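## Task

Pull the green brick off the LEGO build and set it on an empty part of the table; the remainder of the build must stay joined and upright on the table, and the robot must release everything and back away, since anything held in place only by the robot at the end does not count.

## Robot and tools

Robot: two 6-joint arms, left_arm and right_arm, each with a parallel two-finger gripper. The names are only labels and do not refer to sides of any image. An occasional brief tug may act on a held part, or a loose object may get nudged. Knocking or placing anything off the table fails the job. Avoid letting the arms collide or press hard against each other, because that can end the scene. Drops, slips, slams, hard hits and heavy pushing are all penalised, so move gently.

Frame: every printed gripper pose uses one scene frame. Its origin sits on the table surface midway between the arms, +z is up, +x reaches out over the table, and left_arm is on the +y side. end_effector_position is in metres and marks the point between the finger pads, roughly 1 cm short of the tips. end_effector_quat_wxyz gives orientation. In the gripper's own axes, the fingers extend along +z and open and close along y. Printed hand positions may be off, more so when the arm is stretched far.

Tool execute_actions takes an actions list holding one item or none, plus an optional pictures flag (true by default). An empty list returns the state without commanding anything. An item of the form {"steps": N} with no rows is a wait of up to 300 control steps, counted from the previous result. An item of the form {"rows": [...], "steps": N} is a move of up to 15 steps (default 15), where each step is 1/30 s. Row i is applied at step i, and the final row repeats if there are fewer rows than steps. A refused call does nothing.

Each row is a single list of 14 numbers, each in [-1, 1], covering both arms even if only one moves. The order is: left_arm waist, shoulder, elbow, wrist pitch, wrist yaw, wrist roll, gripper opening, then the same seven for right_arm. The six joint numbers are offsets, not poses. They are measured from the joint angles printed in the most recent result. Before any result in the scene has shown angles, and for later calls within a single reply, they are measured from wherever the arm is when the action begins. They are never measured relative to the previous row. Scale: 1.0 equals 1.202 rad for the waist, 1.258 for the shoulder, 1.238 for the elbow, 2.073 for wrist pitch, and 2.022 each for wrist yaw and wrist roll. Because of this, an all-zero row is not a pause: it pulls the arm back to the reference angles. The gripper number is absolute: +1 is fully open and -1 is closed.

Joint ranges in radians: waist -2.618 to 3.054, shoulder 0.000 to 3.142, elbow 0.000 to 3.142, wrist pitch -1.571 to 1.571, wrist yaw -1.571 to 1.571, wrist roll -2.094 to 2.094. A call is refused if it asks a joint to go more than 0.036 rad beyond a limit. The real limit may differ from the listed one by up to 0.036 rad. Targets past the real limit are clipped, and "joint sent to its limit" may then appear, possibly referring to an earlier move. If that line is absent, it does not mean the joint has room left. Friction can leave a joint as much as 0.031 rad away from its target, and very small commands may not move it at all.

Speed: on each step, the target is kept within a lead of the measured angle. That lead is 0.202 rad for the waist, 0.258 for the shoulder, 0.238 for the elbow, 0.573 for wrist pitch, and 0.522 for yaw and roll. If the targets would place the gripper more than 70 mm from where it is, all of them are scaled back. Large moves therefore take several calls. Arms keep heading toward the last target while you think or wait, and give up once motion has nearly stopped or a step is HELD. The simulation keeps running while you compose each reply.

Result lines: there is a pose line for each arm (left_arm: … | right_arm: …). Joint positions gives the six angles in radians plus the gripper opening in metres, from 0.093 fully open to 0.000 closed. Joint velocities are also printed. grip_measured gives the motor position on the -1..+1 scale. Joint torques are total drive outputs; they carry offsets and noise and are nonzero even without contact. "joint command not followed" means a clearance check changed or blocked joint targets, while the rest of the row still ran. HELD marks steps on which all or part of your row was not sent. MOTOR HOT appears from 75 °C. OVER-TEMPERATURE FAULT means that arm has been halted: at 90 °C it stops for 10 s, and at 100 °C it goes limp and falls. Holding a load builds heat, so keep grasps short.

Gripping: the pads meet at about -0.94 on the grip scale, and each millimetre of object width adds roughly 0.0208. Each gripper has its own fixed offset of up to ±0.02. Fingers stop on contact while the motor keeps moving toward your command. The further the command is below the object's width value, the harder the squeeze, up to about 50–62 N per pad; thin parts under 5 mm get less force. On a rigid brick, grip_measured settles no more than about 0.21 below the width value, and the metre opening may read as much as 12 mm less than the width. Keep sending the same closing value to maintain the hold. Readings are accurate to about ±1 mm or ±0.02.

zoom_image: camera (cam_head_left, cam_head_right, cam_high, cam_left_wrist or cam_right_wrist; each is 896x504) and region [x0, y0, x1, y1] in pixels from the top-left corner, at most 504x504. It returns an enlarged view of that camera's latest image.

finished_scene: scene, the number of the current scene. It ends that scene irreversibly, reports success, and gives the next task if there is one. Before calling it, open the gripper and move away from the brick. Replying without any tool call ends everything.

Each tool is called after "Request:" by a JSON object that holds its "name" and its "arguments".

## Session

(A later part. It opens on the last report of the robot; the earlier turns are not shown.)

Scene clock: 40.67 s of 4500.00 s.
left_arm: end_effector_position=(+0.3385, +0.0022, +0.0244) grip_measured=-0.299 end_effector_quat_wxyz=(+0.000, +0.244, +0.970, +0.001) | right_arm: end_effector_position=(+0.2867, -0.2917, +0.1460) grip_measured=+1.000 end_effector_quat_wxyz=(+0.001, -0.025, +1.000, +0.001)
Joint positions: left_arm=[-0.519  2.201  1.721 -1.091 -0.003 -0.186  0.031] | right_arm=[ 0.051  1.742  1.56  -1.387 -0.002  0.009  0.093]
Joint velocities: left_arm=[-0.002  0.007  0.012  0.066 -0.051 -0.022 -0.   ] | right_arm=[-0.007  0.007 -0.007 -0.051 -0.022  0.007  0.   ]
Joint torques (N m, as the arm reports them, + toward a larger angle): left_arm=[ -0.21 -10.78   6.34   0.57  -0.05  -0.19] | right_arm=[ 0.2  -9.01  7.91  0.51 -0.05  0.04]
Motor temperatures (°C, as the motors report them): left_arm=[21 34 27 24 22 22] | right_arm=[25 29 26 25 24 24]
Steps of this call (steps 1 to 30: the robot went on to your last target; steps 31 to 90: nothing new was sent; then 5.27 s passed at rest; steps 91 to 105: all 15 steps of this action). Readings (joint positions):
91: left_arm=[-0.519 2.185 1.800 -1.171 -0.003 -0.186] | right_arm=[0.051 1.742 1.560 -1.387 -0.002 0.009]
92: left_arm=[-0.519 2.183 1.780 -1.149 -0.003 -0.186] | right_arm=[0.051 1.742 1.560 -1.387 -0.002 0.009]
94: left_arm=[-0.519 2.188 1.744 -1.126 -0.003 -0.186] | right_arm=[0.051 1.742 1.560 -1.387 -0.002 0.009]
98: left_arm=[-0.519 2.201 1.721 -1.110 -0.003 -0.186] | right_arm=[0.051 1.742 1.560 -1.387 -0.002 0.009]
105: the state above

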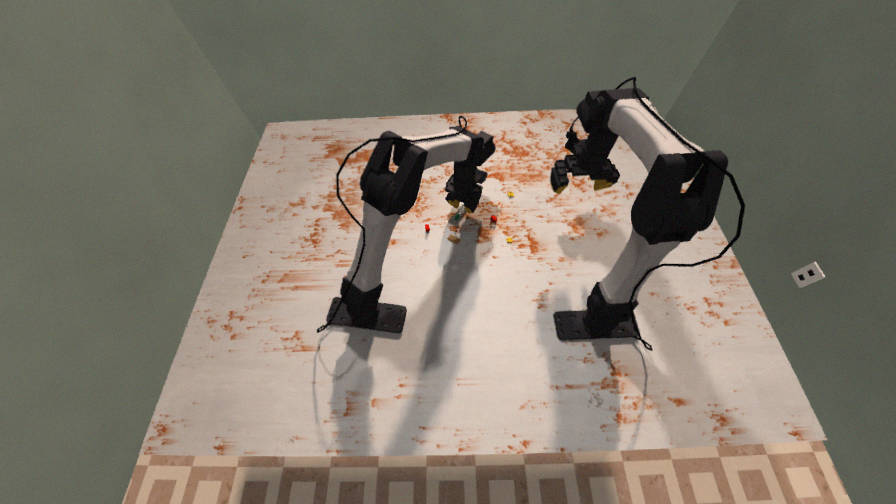

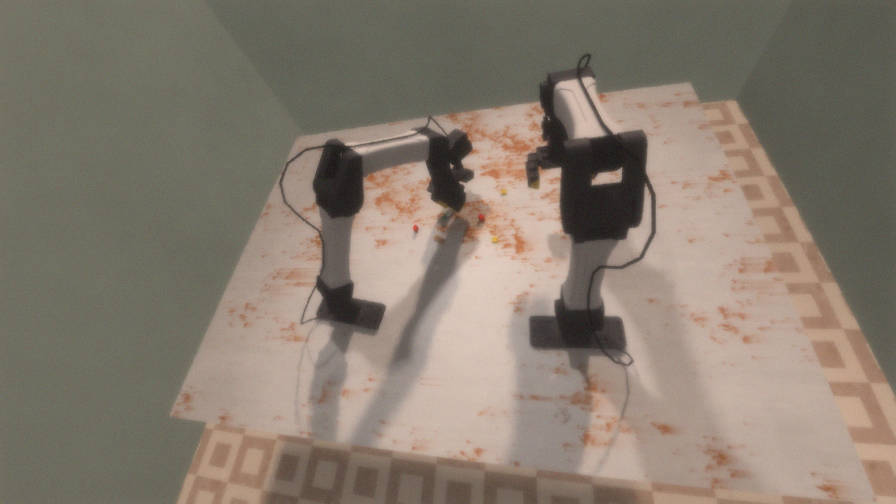

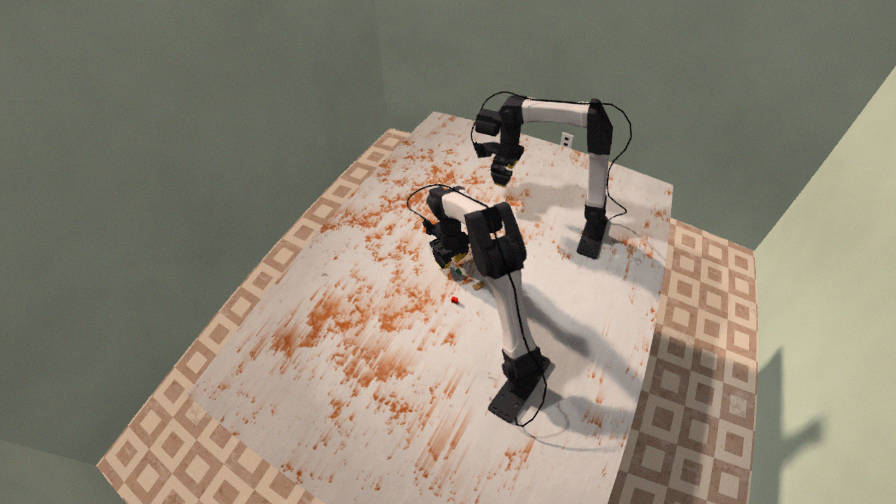

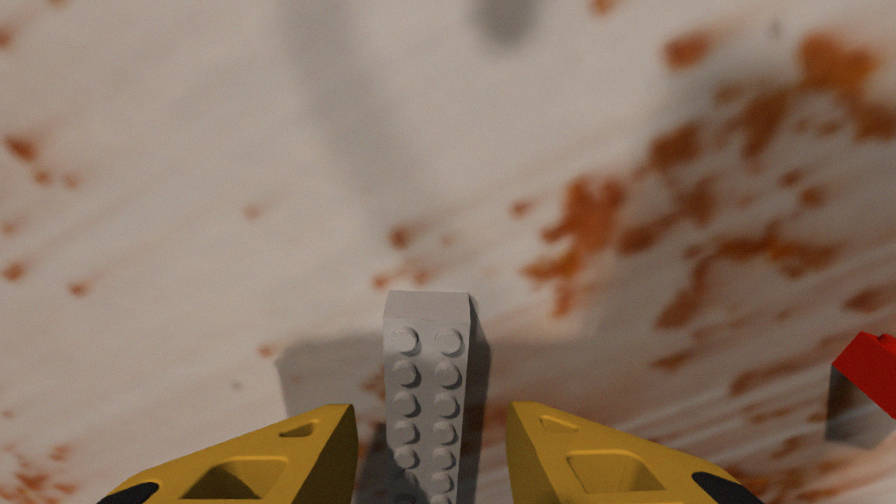

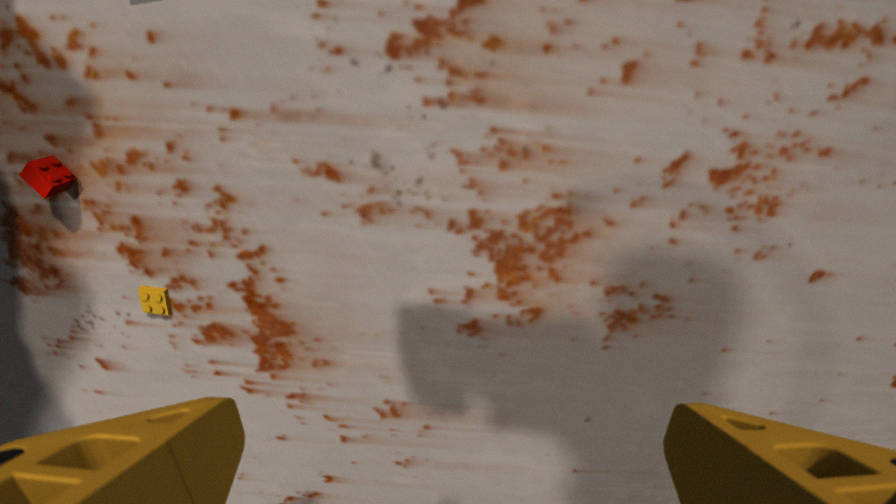

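Request:
{"name": "execute_actions", "arguments": {"actions": [{"rows":[[0,0,-0.04,0.027,0,0,-0.4,0,0,0,0,0,0,1]],"steps":12}]}}

Scene clock: 41.57 s of 4500.00 s.
left_arm: end_effector_position=(+0.3397, +0.0013, +0.0186) grip_measured=-0.398 end_effector_quat_wxyz=(+0.006, +0.244, +0.970, -0.001) | right_arm: end_effector_position=(+0.2867, -0.2917, +0.1460) grip_measured=+1.000 end_effector_quat_wxyz=(+0.001, -0.025, +1.000, +0.001)
Joint positions: left_arm=[-0.519  2.2    1.696 -1.054 -0.003 -0.186  0.026] | right_arm=[ 0.051  1.742  1.56  -1.387 -0.002  0.009  0.093]
Joint velocities: left_arm=[ 0.017 -0.022  0.007  0.007  0.022 -0.007 -0.001] | right_arm=[ 0.002 -0.007 -0.012  0.051 -0.037 -0.125  0.   ]
Joint torques (N m, as the arm reports them, + toward a larger angle): left_arm=[ -0.2  -11.52   5.92   0.61  -0.06  -0.12] | right_arm=[ 0.24 -9.03  7.96  0.51 -0.05  0.05]
Motor temperatures (°C, as the motors report them): left_arm=[21 34 27 24 22 22] | right_arm=[25 30 26 25 24 24]
Steps of this call (steps 1 to 15: the robot went on to your last target; steps 16 to 27: all 12 steps of this action). Readings (joint positions):
16: left_arm=[-0.519 2.201 1.717 -1.082 -0.003 -0.186] | right_arm=[0.051 1.742 1.560 -1.387 -0.002 0.009]
17: left_arm=[-0.519 2.200 1.712 -1.074 -0.003 -0.186] | right_arm=[0.051 1.742 1.560 -1.387 -0.002 0.009]
19: left_arm=[-0.519 2.200 1.701 -1.065 -0.003 -0.186] | right_arm=[0.051 1.742 1.560 -1.387 -0.002 0.009]
23: left_arm=[-0.519 2.200 1.696 -1.059 -0.003 -0.186] | right_arm=[0.051 1.742 1.560 -1.387 -0.002 0.009]
27: the state above

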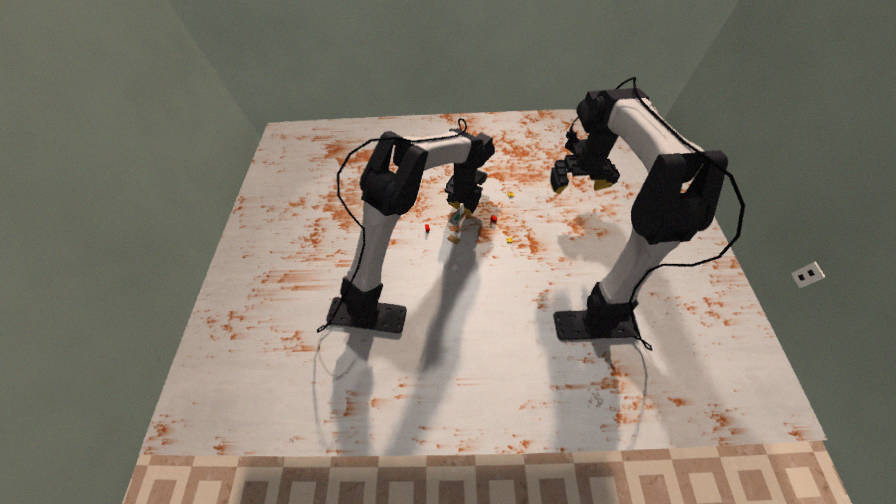

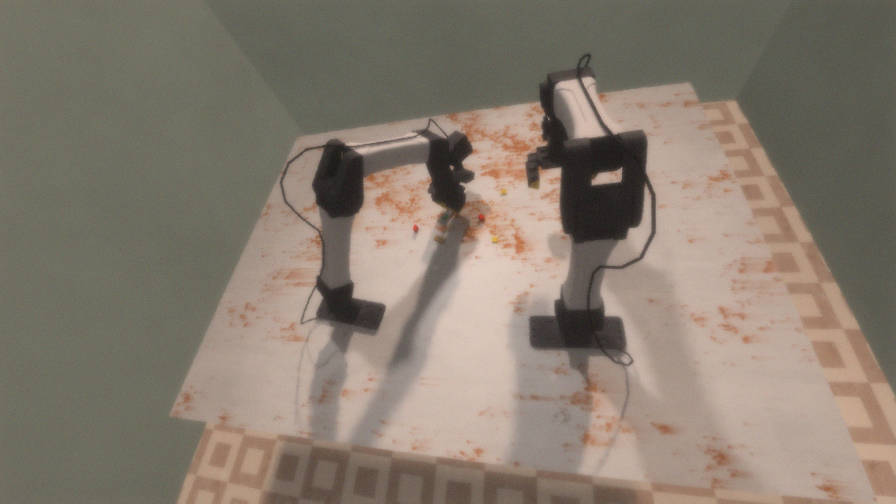

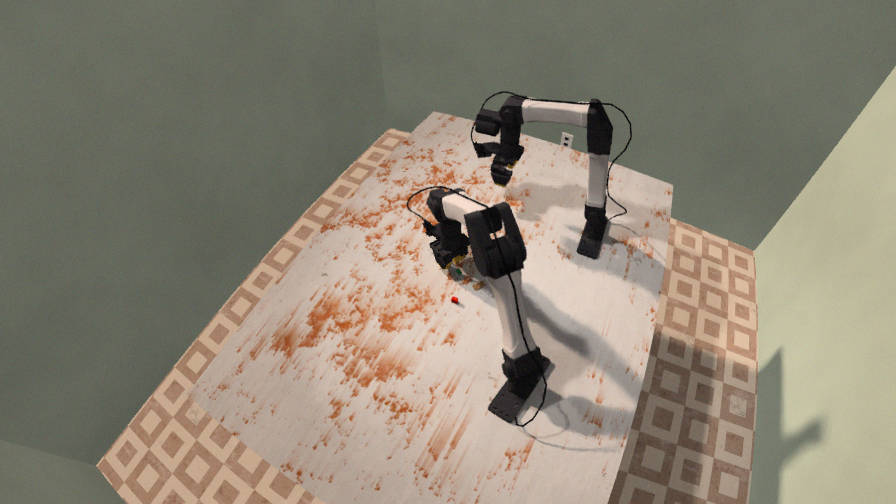

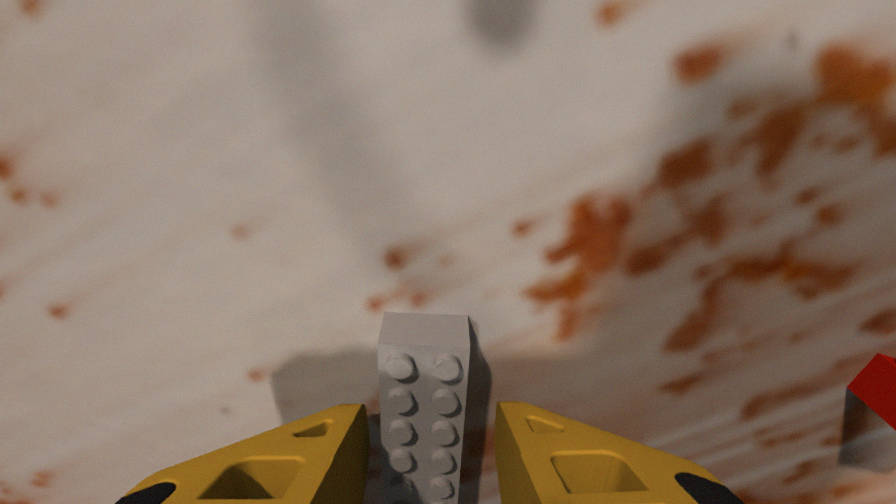

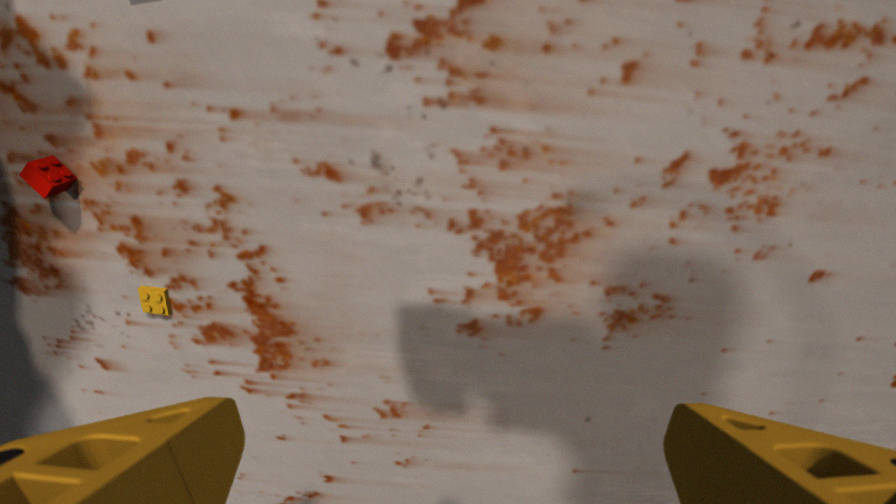

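Request:
{"name": "execute_actions", "arguments": {"actions": [{"rows":[[0,0,-0.036,0.02,0,0,-0.4,0,0,0,0,0,0,1],[0,0,-0.036,0.02,0,0,-0.4,0,0,0,0,0,0,1],[0,0,-0.036,0.02,0,0,-0.4,0,0,0,0,0,0,1],[0,0,-0.036,0.02,0,0,-0.4,0,0,0,0,0,0,1],[0,0,-0.036,0.02,0,0,-0.4,0,0,0,0,0,0,1],[0,0,-0.036,0.02,0,0,-0.4,0,0,0,0,0,0,1],[0,0,-0.036,0.02,0,0,-0.5,0,0,0,0,0,0,1],[0,0,-0.036,0.02,0,0,-0.6,0,0,0,0,0,0,1],[0,0,-0.036,0.02,0,0,-0.7,0,0,0,0,0,0,1],[0,0,-0.036,0.02,0,0,-0.85,0,0,0,0,0,0,1]],"steps":15}]}}

Scene clock: 43.20 s of 4500.00 s.
left_arm: end_effector_position=(+0.3400, +0.0002, +0.0147) grip_measured=-0.794 end_effector_quat_wxyz=(+0.009, +0.244, +0.970, -0.005) | right_arm: end_effector_position=(+0.2867, -0.2917, +0.1460) grip_measured=+1.000 end_effector_quat_wxyz=(+0.001, -0.025, +1.000, +0.001)
Joint positions: left_arm=[-0.519  2.2    1.68  -1.029  0.001 -0.186  0.007] | right_arm=[ 0.051  1.742  1.56  -1.387 -0.002  0.009  0.093]
Joint velocities: left_arm=[ 0.012 -0.022 -0.032 -0.066 -0.037 -0.022  0.   ] | right_arm=[-0.027 -0.002 -0.007  0.007  0.007 -0.007  0.   ]
Joint torques (N m, as the arm reports them, + toward a larger angle): left_arm=[ -0.18 -11.5    5.57   0.64  -0.09  -0.11] | right_arm=[ 0.22 -9.02  7.94  0.51 -0.05  0.04]
Motor temperatures (°C, as the motors report them): left_arm=[21 34 27 24 22 22] | right_arm=[25 30 26 25 24 24]
Steps of this call (steps 1 to 15: the robot went on to your last target; steps 16 to 34: nothing new was sent; steps 35 to 49: all 15 steps of this action). Readings (joint positions):
35: left_arm=[-0.519 2.200 1.693 -1.047 -0.003 -0.186] | right_arm=[0.051 1.742 1.560 -1.387 -0.002 0.009]
36: left_arm=[-0.519 2.200 1.689 -1.042 -0.003 -0.186] | right_arm=[0.051 1.742 1.560 -1.387 -0.002 0.009]
38: left_arm=[-0.519 2.200 1.680 -1.036 -0.003 -0.186] | right_arm=[0.051 1.742 1.560 -1.387 -0.002 0.009]
42: left_arm=[-0.519 2.200 1.680 -1.031 0.000 -0.186] | right_arm=[0.051 1.742 1.560 -1.387 -0.002 0.009]
49: the state above

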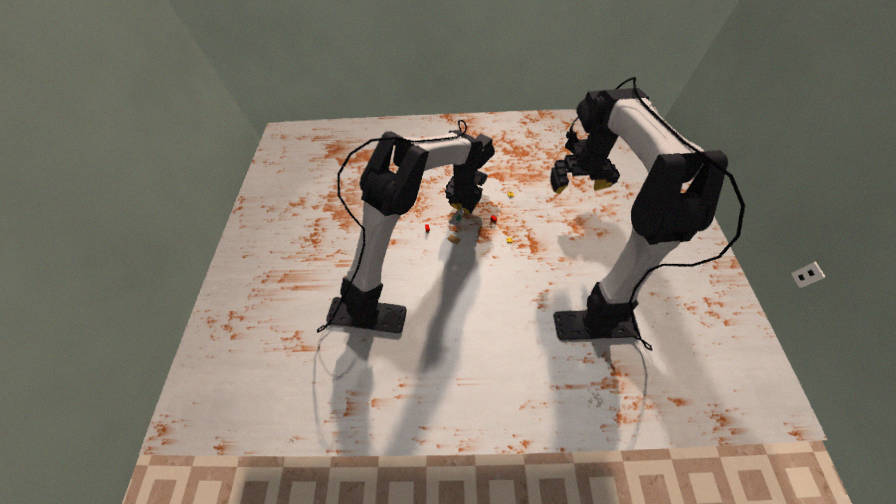

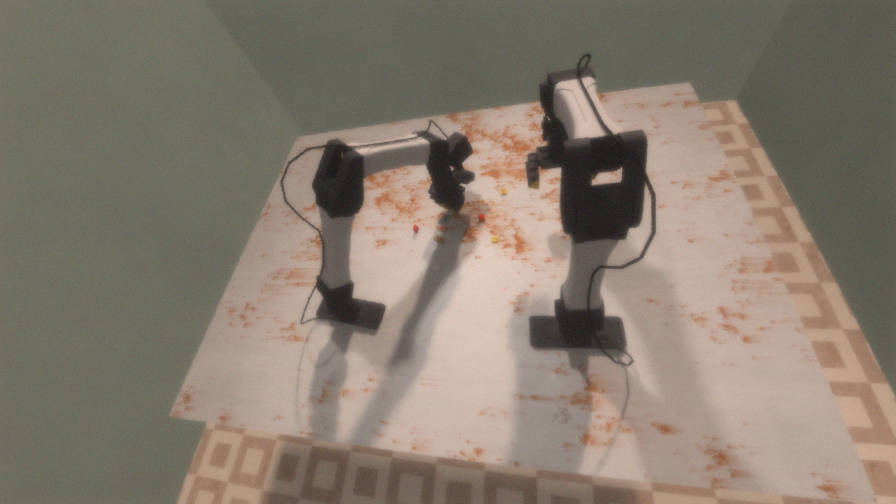

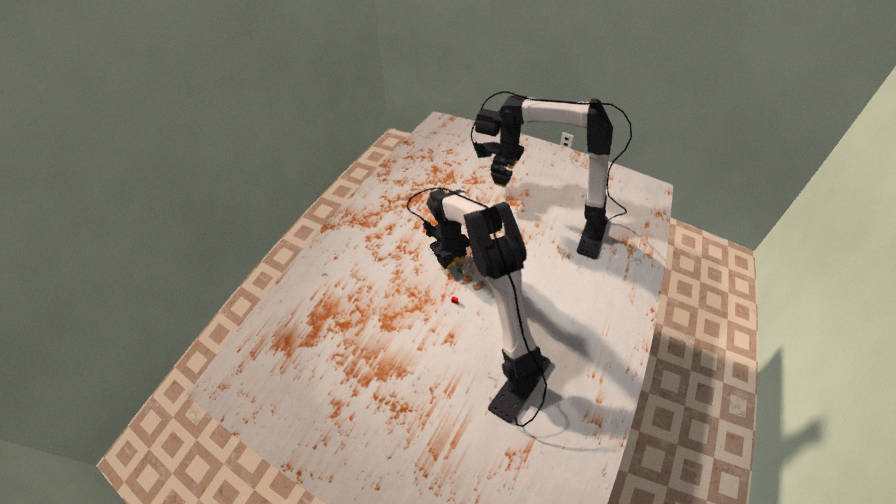

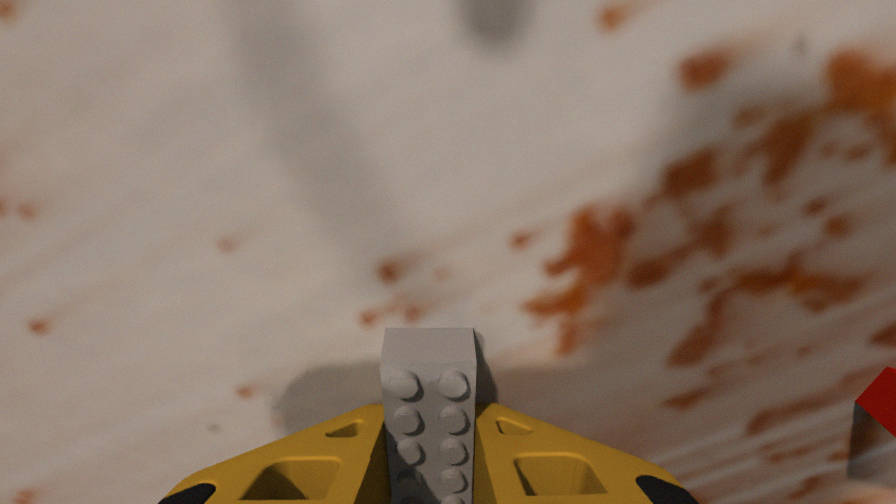

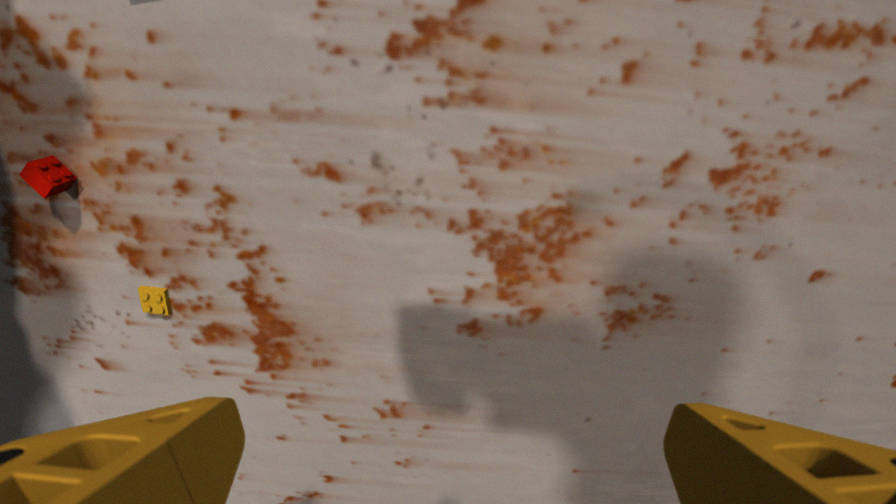

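Request:
{"name": "execute_actions", "arguments": {"actions": [{"rows":[[0,-0.03,0.02,-0.025,0,0,-0.85,0,0,0,0,0,0,1],[0,-0.06,0.035,-0.05,0,0,-0.85,0,0,0,0,0,0,1],[0,-0.081,0.045,-0.07,0,0,-0.85,0,0,0,0,0,0,1],[0,-0.081,0.045,-0.07,0,0,-0.85,0,0,0,0,0,0,1],[0,-0.081,0.045,-0.07,0,0,-0.85,0,0,0,0,0,0,1],[0,-0.081,0.045,-0.07,0,0,-0.85,0,0,0,0,0,0,1],[0.05,-0.081,0.045,-0.07,0,-0.12,-0.85,0,0,0,0,0,0,1],[0.1,-0.081,0.045,-0.07,0,-0.25,-0.85,0,0,0,0,0,0,1],[0.15,-0.081,0.045,-0.07,0,-0.38,-0.85,0,0,0,0,0,0,1],[0.207,-0.081,0.045,-0.07,0,-0.515,-0.85,0,0,0,0,0,0,1]],"steps":15}]}}

Scene clock: 48.93 s of 4500.00 s.
left_arm: end_effector_position=(+0.3976, +0.1012, +0.0732) grip_measured=-0.793 end_effector_quat_wxyz=(+0.032, -0.261, +0.965, -0.023) | right_arm: end_effector_position=(+0.2867, -0.2917, +0.1460) grip_measured=+1.000 end_effector_quat_wxyz=(+0.001, -0.025, +1.000, +0.001)
Joint positions: left_arm=[-0.244  2.086  1.734 -1.139 -0.004 -0.933  0.007] | right_arm=[ 0.051  1.742  1.56  -1.387 -0.002  0.009  0.093]
Joint velocities: left_arm=[ 0.462 -0.002 -0.017 -0.037 -0.095 -1.941  0.   ] | right_arm=[ 0.002 -0.012 -0.007 -0.095  0.007  0.007  0.   ]
Joint torques (N m, as the arm reports them, + toward a larger angle): left_arm=[-4.65 -9.85  8.29  0.33  0.16 -0.08] | right_arm=[ 0.24 -9.06  7.92  0.51 -0.04  0.04]
Motor temperatures (°C, as the motors report them): left_arm=[21 36 27 24 22 22] | right_arm=[25 30 26 25 24 24]
Steps of this call (steps 1 to 15: the robot went on to your last target; steps 16 to 90: nothing new was sent; then 2.23 s passed at rest; steps 91 to 105: all 15 steps of this action). Readings (joint positions):
91: left_arm=[-0.519 2.198 1.680 -1.032 0.001 -0.186] | right_arm=[0.051 1.742 1.560 -1.387 -0.002 0.009]
92: left_arm=[-0.519 2.191 1.681 -1.044 0.001 -0.186] | right_arm=[0.051 1.742 1.560 -1.387 -0.002 0.009]
94: left_arm=[-0.519 2.159 1.690 -1.087 0.001 -0.186] | right_arm=[0.051 1.742 1.560 -1.387 -0.002 0.009]
98: left_arm=[-0.503 2.095 1.725 -1.127 0.006 -0.299] | right_arm=[0.051 1.742 1.560 -1.387 -0.002 0.009]
105: the state above

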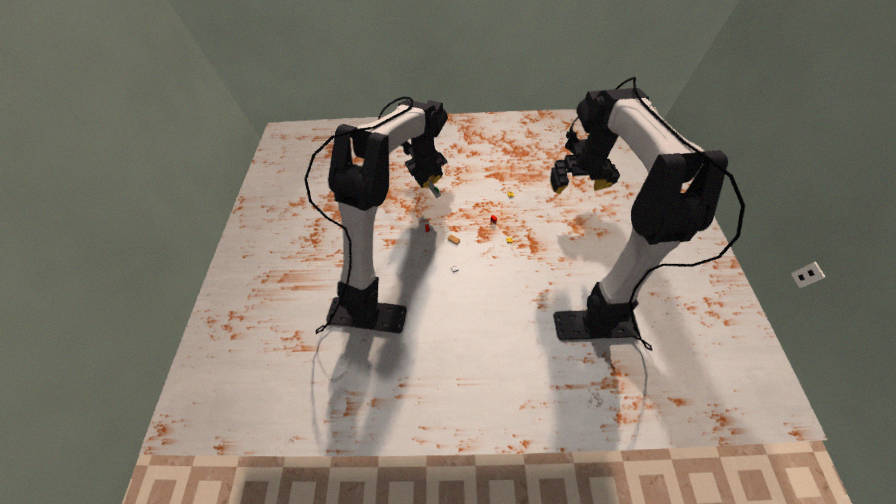

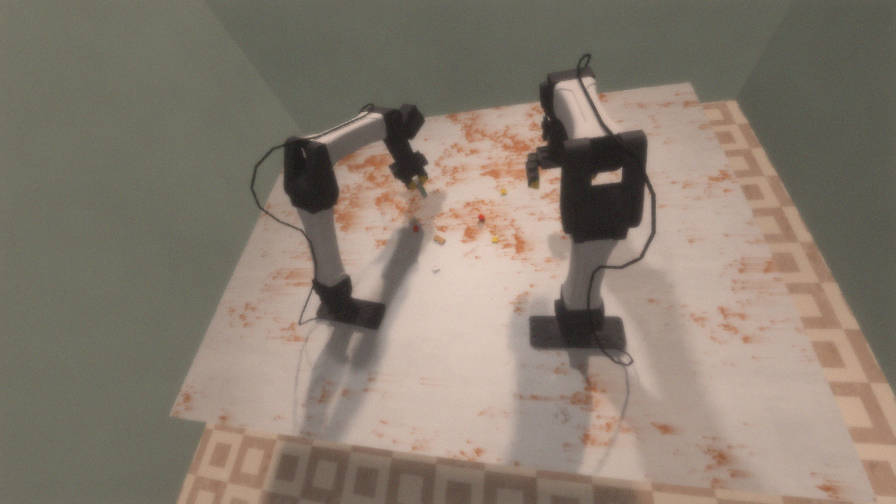

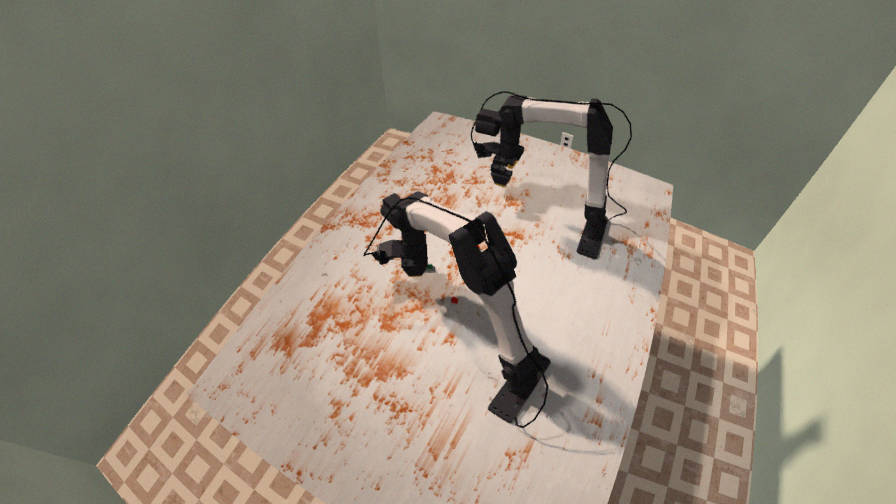

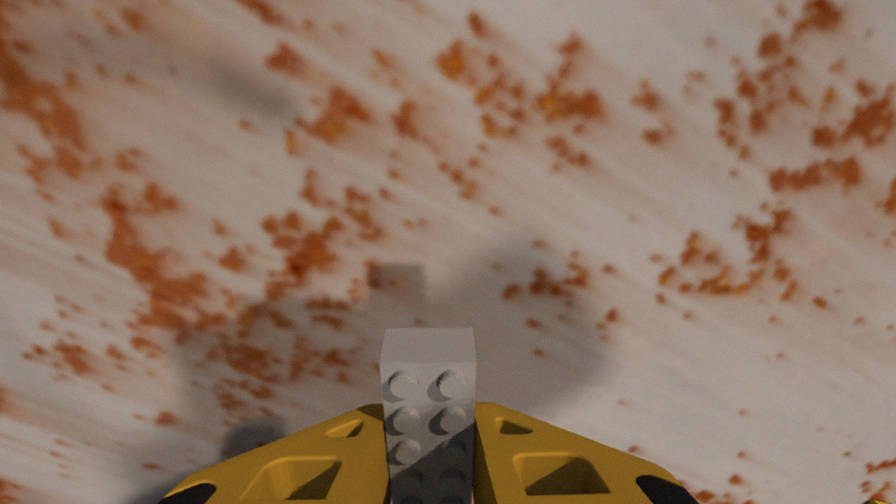

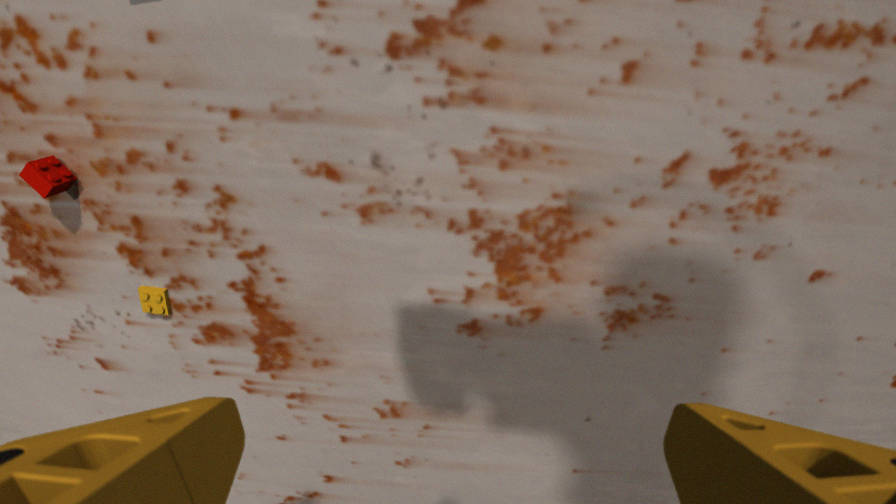

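Request:
{"name": "execute_actions", "arguments": {"actions": [{"rows":[[-0.022,0,0,0,0,-0.146,-0.85,0.2,-0.04,-0.12,0.16,0,0,0.6],[-0.022,0,0,0,0,-0.146,-0.85,0.4,-0.08,-0.24,0.32,0,0,0.2],[-0.022,0,0,0,0,-0.146,-0.85,0.619,-0.113,-0.358,0.482,0,0,-0.2],[-0.022,0.02,-0.01,0.012,0,-0.146,-0.85,0.619,-0.113,-0.358,0.482,0,0,-0.2],[-0.022,0.04,-0.02,0.024,0,-0.146,-0.85,0.619,-0.113,-0.358,0.482,0,0,-0.2],[-0.022,0.055,-0.03,0.036,0,-0.146,-0.85,0.619,-0.113,-0.358,0.482,0,0,-0.2],[-0.022,0.065,-0.038,0.046,0,-0.146,-0.85,0.619,-0.113,-0.358,0.482,0,0,-0.2],[-0.022,0.075,-0.044,0.052,0,-0.146,-0.85,0.619,-0.113,-0.358,0.482,0,0,-0.2],[-0.022,0.082,-0.048,0.056,0,-0.146,-0.85,0.619,-0.113,-0.358,0.482,0,0,-0.2],[-0.022,0.088,-0.05,0.058,0,-0.146,-0.85,0.619,-0.113,-0.358,0.482,0,0,-0.2]],"steps":15}], "pictures": false}}

Request:
{"name": "execute_actions", "arguments": {"actions": [{"steps":15}]}}

Scene clock: 52.97 s of 4500.00 s.
left_arm: end_effector_position=(+0.3952, +0.0938, +0.0195) grip_measured=-0.793 end_effector_quat_wxyz=(+0.007, -0.388, +0.922, -0.004) | right_arm: end_effector_position=(+0.2541, -0.0038, +0.1193) grip_measured=-0.198 end_effector_quat_wxyz=(+0.275, -0.377, +0.876, +0.126)
Joint positions: left_arm=[-0.263  2.193  1.687 -1.05  -0.005 -1.221  0.007] | right_arm=[ 0.812  1.621  1.142 -0.477 -0.011  0.01   0.036]
Joint velocities: left_arm=[ 0.007  0.046 -0.027 -0.007  0.022  0.037  0.   ] | right_arm=[ 0.295 -0.09  -0.002  0.535 -0.11   0.007  0.001]
Joint torques (N m, as the arm reports them, + toward a larger angle): left_arm=[ -0.83 -11.08   6.74   0.7   -0.09  -0.16] | right_arm=[ -3.35 -10.36   6.7    1.81   0.23   0.  ]
Motor temperatures (°C, as the motors report them): left_arm=[21 36 27 24 22 22] | right_arm=[25 31 27 25 24 24]
Steps of this call (steps 1 to 30: the robot went on to your last target; steps 31 to 90: nothing new was sent; then 0.53 s passed at rest; steps 91 to 105: all 15 steps of this action). Readings (joint positions):
91: left_arm=[-0.263 2.086 1.734 -1.155 -0.005 -1.220] | right_arm=[0.071 1.732 1.537 -1.347 0.009 0.010]
92: left_arm=[-0.263 2.086 1.734 -1.155 -0.005 -1.220] | right_arm=[0.111 1.708 1.482 -1.258 0.016 0.010]
94: left_arm=[-0.263 2.086 1.734 -1.153 -0.005 -1.221] | right_arm=[0.230 1.658 1.349 -1.061 0.016 0.010]
98: left_arm=[-0.263 2.118 1.730 -1.103 -0.005 -1.221] | right_arm=[0.476 1.627 1.170 -0.748 0.009 0.010]
105: the state above

Scene clock: 53.47 s of 4500.00 s.
left_arm: end_effector_position=(+0.3984, +0.0923, +0.0194) grip_measured=-0.793 end_effector_quat_wxyz=(+0.012, -0.388, +0.922, -0.009) | right_arm: end_effector_position=(+0.2675, +0.0025, +0.1335) grip_measured=-0.198 end_effector_quat_wxyz=(+0.311, -0.366, +0.866, +0.139)
Joint positions: left_arm=[-0.263  2.193  1.686 -1.034 -0.005 -1.221  0.007] | right_arm=[ 0.801  1.612  1.142 -0.405 -0.008  0.01   0.036]
Joint velocities: left_arm=[ 0.002  0.012 -0.007  0.022 -0.037  0.037 -0.001] | right_arm=[ 0.002  0.002 -0.012 -0.007 -0.037  0.007 -0.   ]
Joint torques (N m, as the arm reports them, + toward a larger angle): left_arm=[ -0.8  -11.05   6.7    0.6   -0.09  -0.18] | right_arm=[-0.17 -9.92  6.91  2.09  0.03  0.03]
Motor temperatures (°C, as the motors report them): left_arm=[21 36 27 24 22 22] | right_arm=[25 31 27 25 24 24]
Steps of this call (steps 1 to 15: the robot went on to your last target). Readings (joint positions):
1: left_arm=[-0.263 2.193 1.686 -1.049 -0.005 -1.221] | right_arm=[0.817 1.618 1.142 -0.460 -0.013 0.010]
2: left_arm=[-0.263 2.193 1.686 -1.047 -0.005 -1.221] | right_arm=[0.814 1.615 1.142 -0.447 -0.013 0.010]
4: left_arm=[-0.263 2.193 1.686 -1.041 -0.005 -1.221] | right_arm=[0.806 1.613 1.142 -0.427 -0.011 0.010]
8: left_arm=[-0.263 2.193 1.686 -1.036 -0.005 -1.221] | right_arm=[0.801 1.612 1.142 -0.411 -0.008 0.010]
15: the state above

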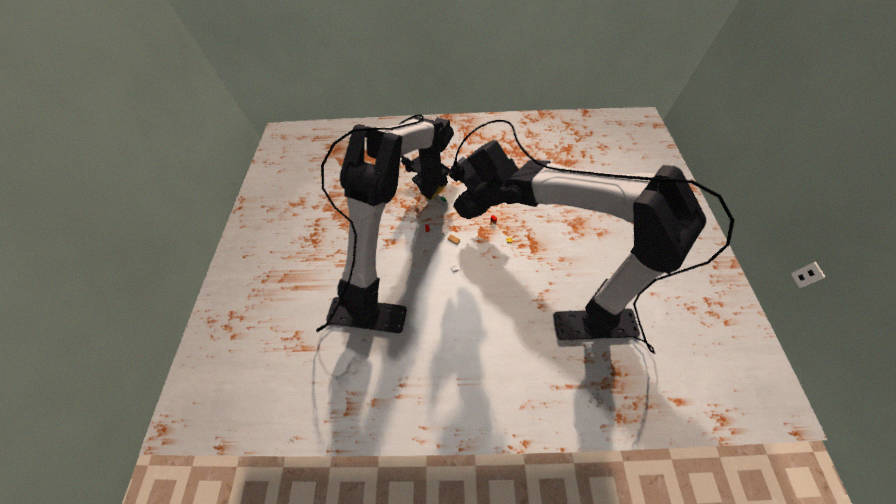

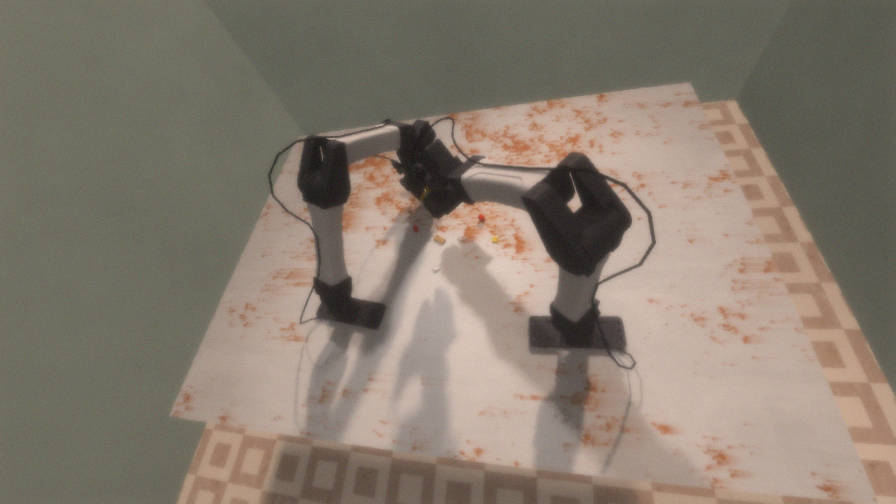

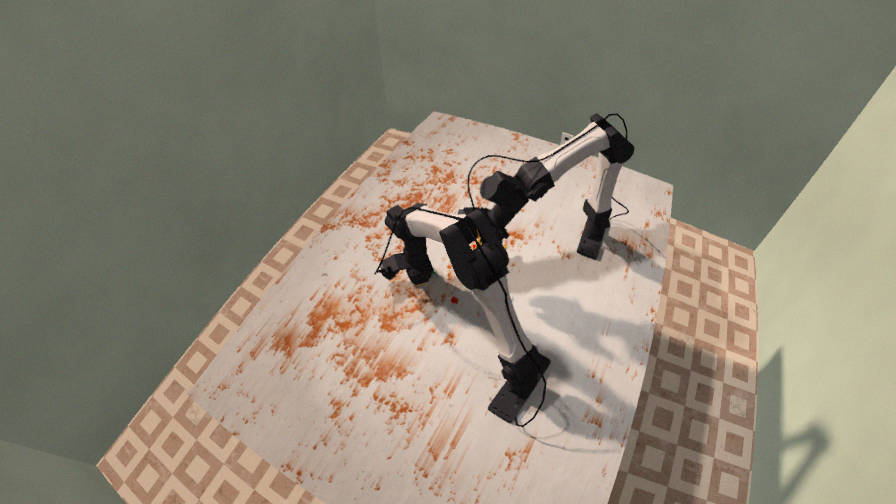

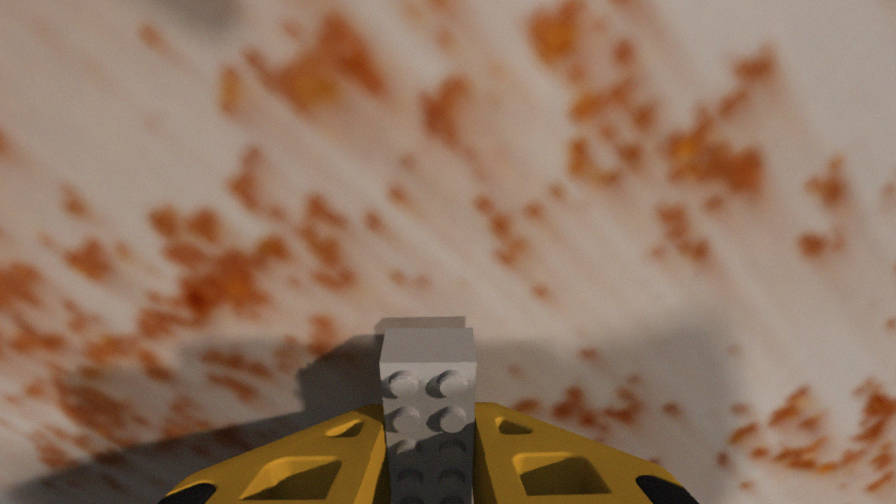

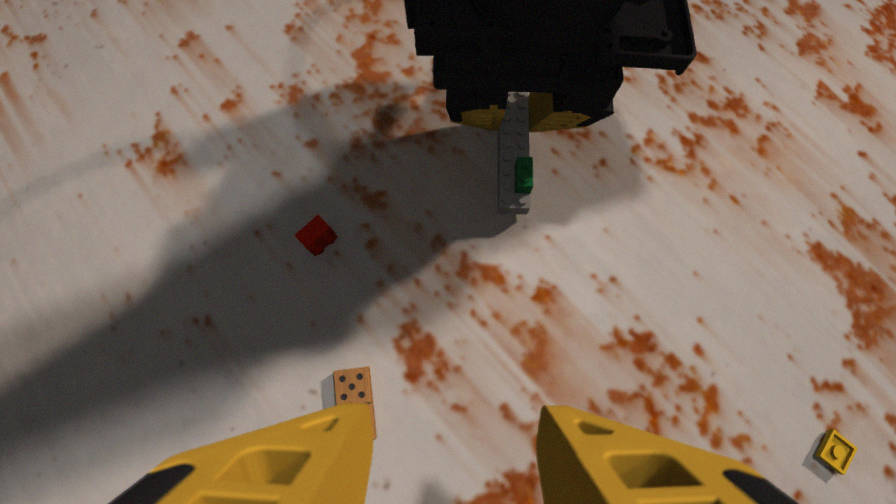

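Request:
{"name": "execute_actions", "arguments": {"actions": [{"rows":[[0,0,-0.032,0,0,0,-0.85,-0.054,0.227,-0.055,0.231,0,0,-0.3]],"steps":15}], "pictures": false}}

Request:
{"name": "execute_actions", "arguments": {"actions": [{"steps":10}]}}

Scene clock: 59.83 s of 4500.00 s.
left_arm: end_effector_position=(+0.3944, +0.0941, +0.0157) grip_measured=-0.793 end_effector_quat_wxyz=(+0.007, -0.388, +0.922, -0.004) | right_arm: end_effector_position=(+0.3248, +0.0169, +0.0425) grip_measured=-0.298 end_effector_quat_wxyz=(+0.342, -0.334, +0.867, +0.140)
Joint positions: left_arm=[-0.263  2.193  1.671 -1.034 -0.005 -1.221  0.007] | right_arm=[ 0.735  1.914  1.069  0.031 -0.009  0.01   0.031]
Joint velocities: left_arm=[ 0.002 -0.012 -0.002 -0.007 -0.007 -0.051 -0.001] | right_arm=[-0.007 -0.09   0.012  0.271 -0.007 -0.022 -0.   ]
Joint torques (N m, as the arm reports them, + toward a larger angle): left_arm=[ -0.26 -11.42   5.8    0.38  -0.11  -0.11] | right_arm=[  0.39 -12.11   8.59   2.04   0.03   0.04]
Motor temperatures (°C, as the motors report them): left_arm=[21 37 27 24 22 22] | right_arm=[25 31 27 27 24 24]
Steps of this call (steps 1 to 15: the robot went on to your last target; steps 16 to 90: nothing new was sent; then 2.87 s passed at rest; steps 91 to 105: all 15 steps of this action). Readings (joint positions):
91: left_arm=[-0.263 2.193 1.685 -1.034 -0.005 -1.221] | right_arm=[0.796 1.629 1.136 -0.365 -0.010 0.010]
92: left_arm=[-0.263 2.193 1.682 -1.034 -0.005 -1.221] | right_arm=[0.788 1.667 1.136 -0.288 -0.011 0.010]
94: left_arm=[-0.263 2.193 1.675 -1.034 -0.005 -1.221] | right_arm=[0.764 1.776 1.133 -0.150 -0.011 0.010]
98: left_arm=[-0.263 2.193 1.671 -1.034 -0.005 -1.221] | right_arm=[0.735 1.920 1.085 -0.035 -0.009 0.010]
105: the state above

Scene clock: 60.17 s of 4500.00 s.
left_arm: end_effector_position=(+0.3944, +0.0941, +0.0157) grip_measured=-0.793 end_effector_quat_wxyz=(+0.007, -0.388, +0.922, -0.004) | right_arm: end_effector_position=(+0.3284, +0.0203, +0.0490) grip_measured=-0.298 end_effector_quat_wxyz=(+0.355, -0.332, +0.862, +0.145)
Joint positions: left_arm=[-0.263  2.193  1.671 -1.034 -0.005 -1.221  0.007] | right_arm=[ 0.735  1.91   1.069  0.057 -0.009  0.01   0.031]
Joint velocities: left_arm=[-0.022  0.012 -0.012  0.051 -0.051 -0.051  0.001] | right_arm=[-0.012  0.002  0.007  0.022  0.007  0.022  0.001]
Joint torques (N m, as the arm reports them, + toward a larger angle): left_arm=[ -0.2  -11.36   5.84   0.39  -0.1   -0.1 ] | right_arm=[  0.13 -12.13   8.66   2.26  -0.04   0.05]
Motor temperatures (°C, as the motors report them): left_arm=[21 37 27 24 22 22] | right_arm=[25 32 27 27 24 24]
Steps of this call (steps 1 to 10: the robot went on to your last target). Readings (joint positions):
1: left_arm=[-0.263 2.193 1.671 -1.034 -0.005 -1.221] | right_arm=[0.735 1.911 1.069 0.039 -0.009 0.010]
2: left_arm=[-0.263 2.193 1.671 -1.034 -0.005 -1.221] | right_arm=[0.735 1.910 1.069 0.045 -0.009 0.010]
4: left_arm=[-0.263 2.193 1.671 -1.034 -0.005 -1.221] | right_arm=[0.735 1.910 1.069 0.052 -0.009 0.010]
8: left_arm=[-0.263 2.193 1.671 -1.034 -0.005 -1.221] | right_arm=[0.735 1.910 1.069 0.057 -0.009 0.010]
10: the state above

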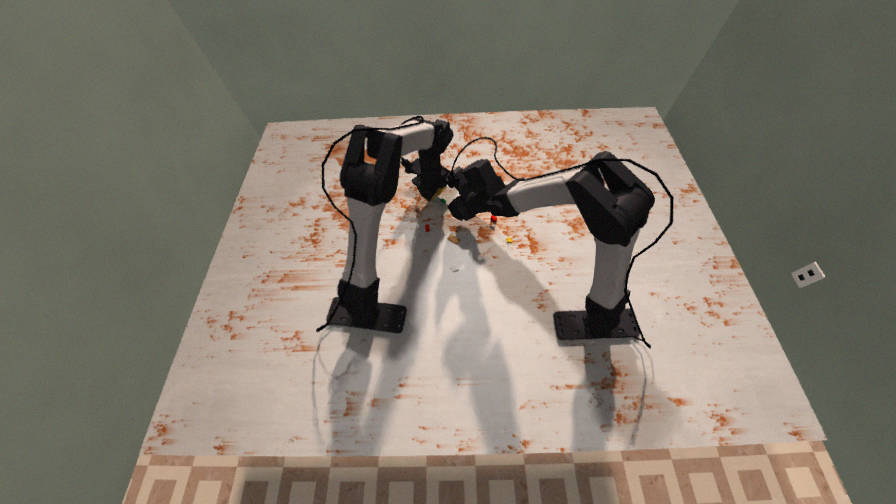

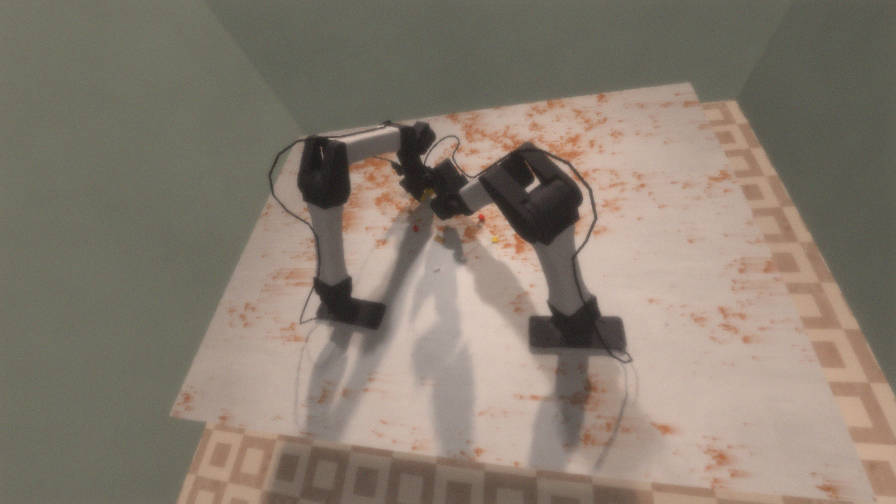

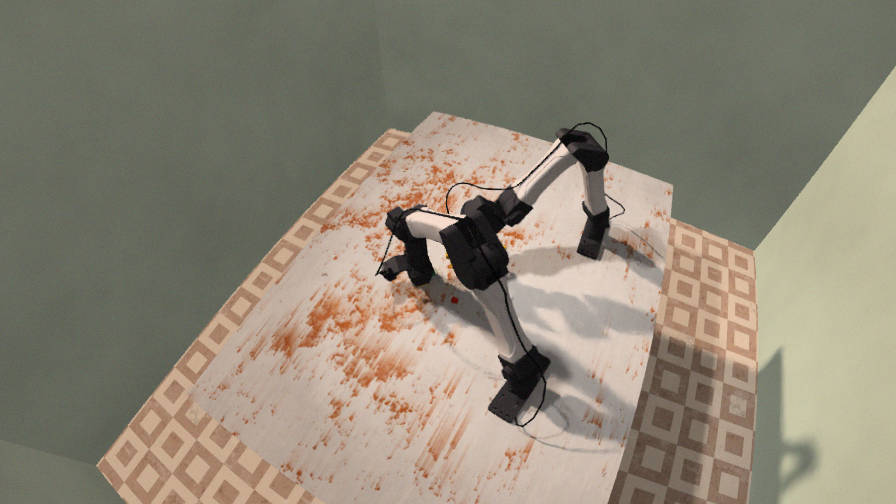

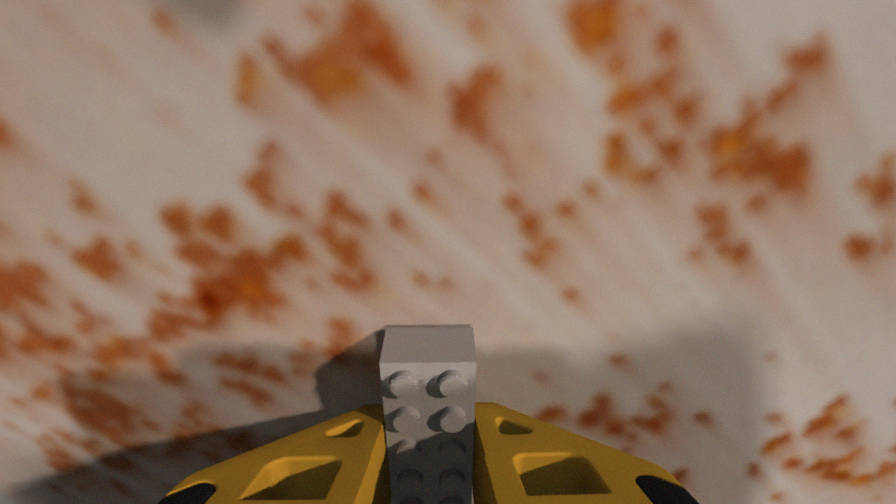

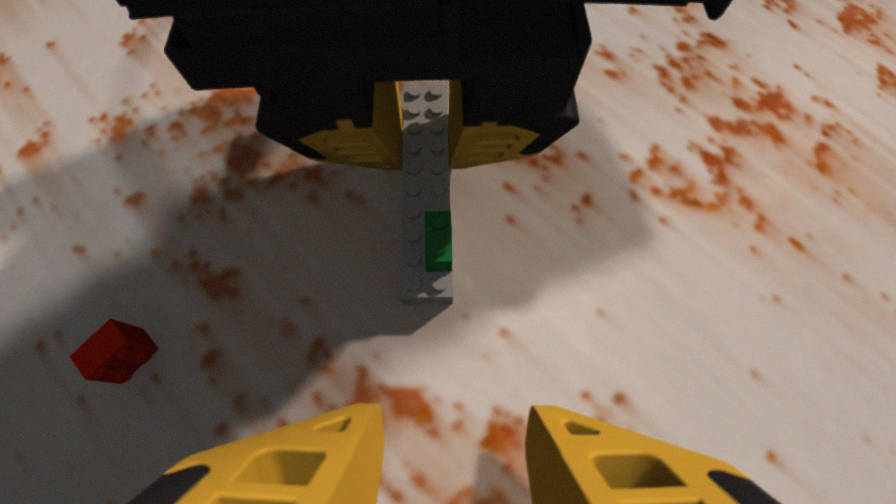

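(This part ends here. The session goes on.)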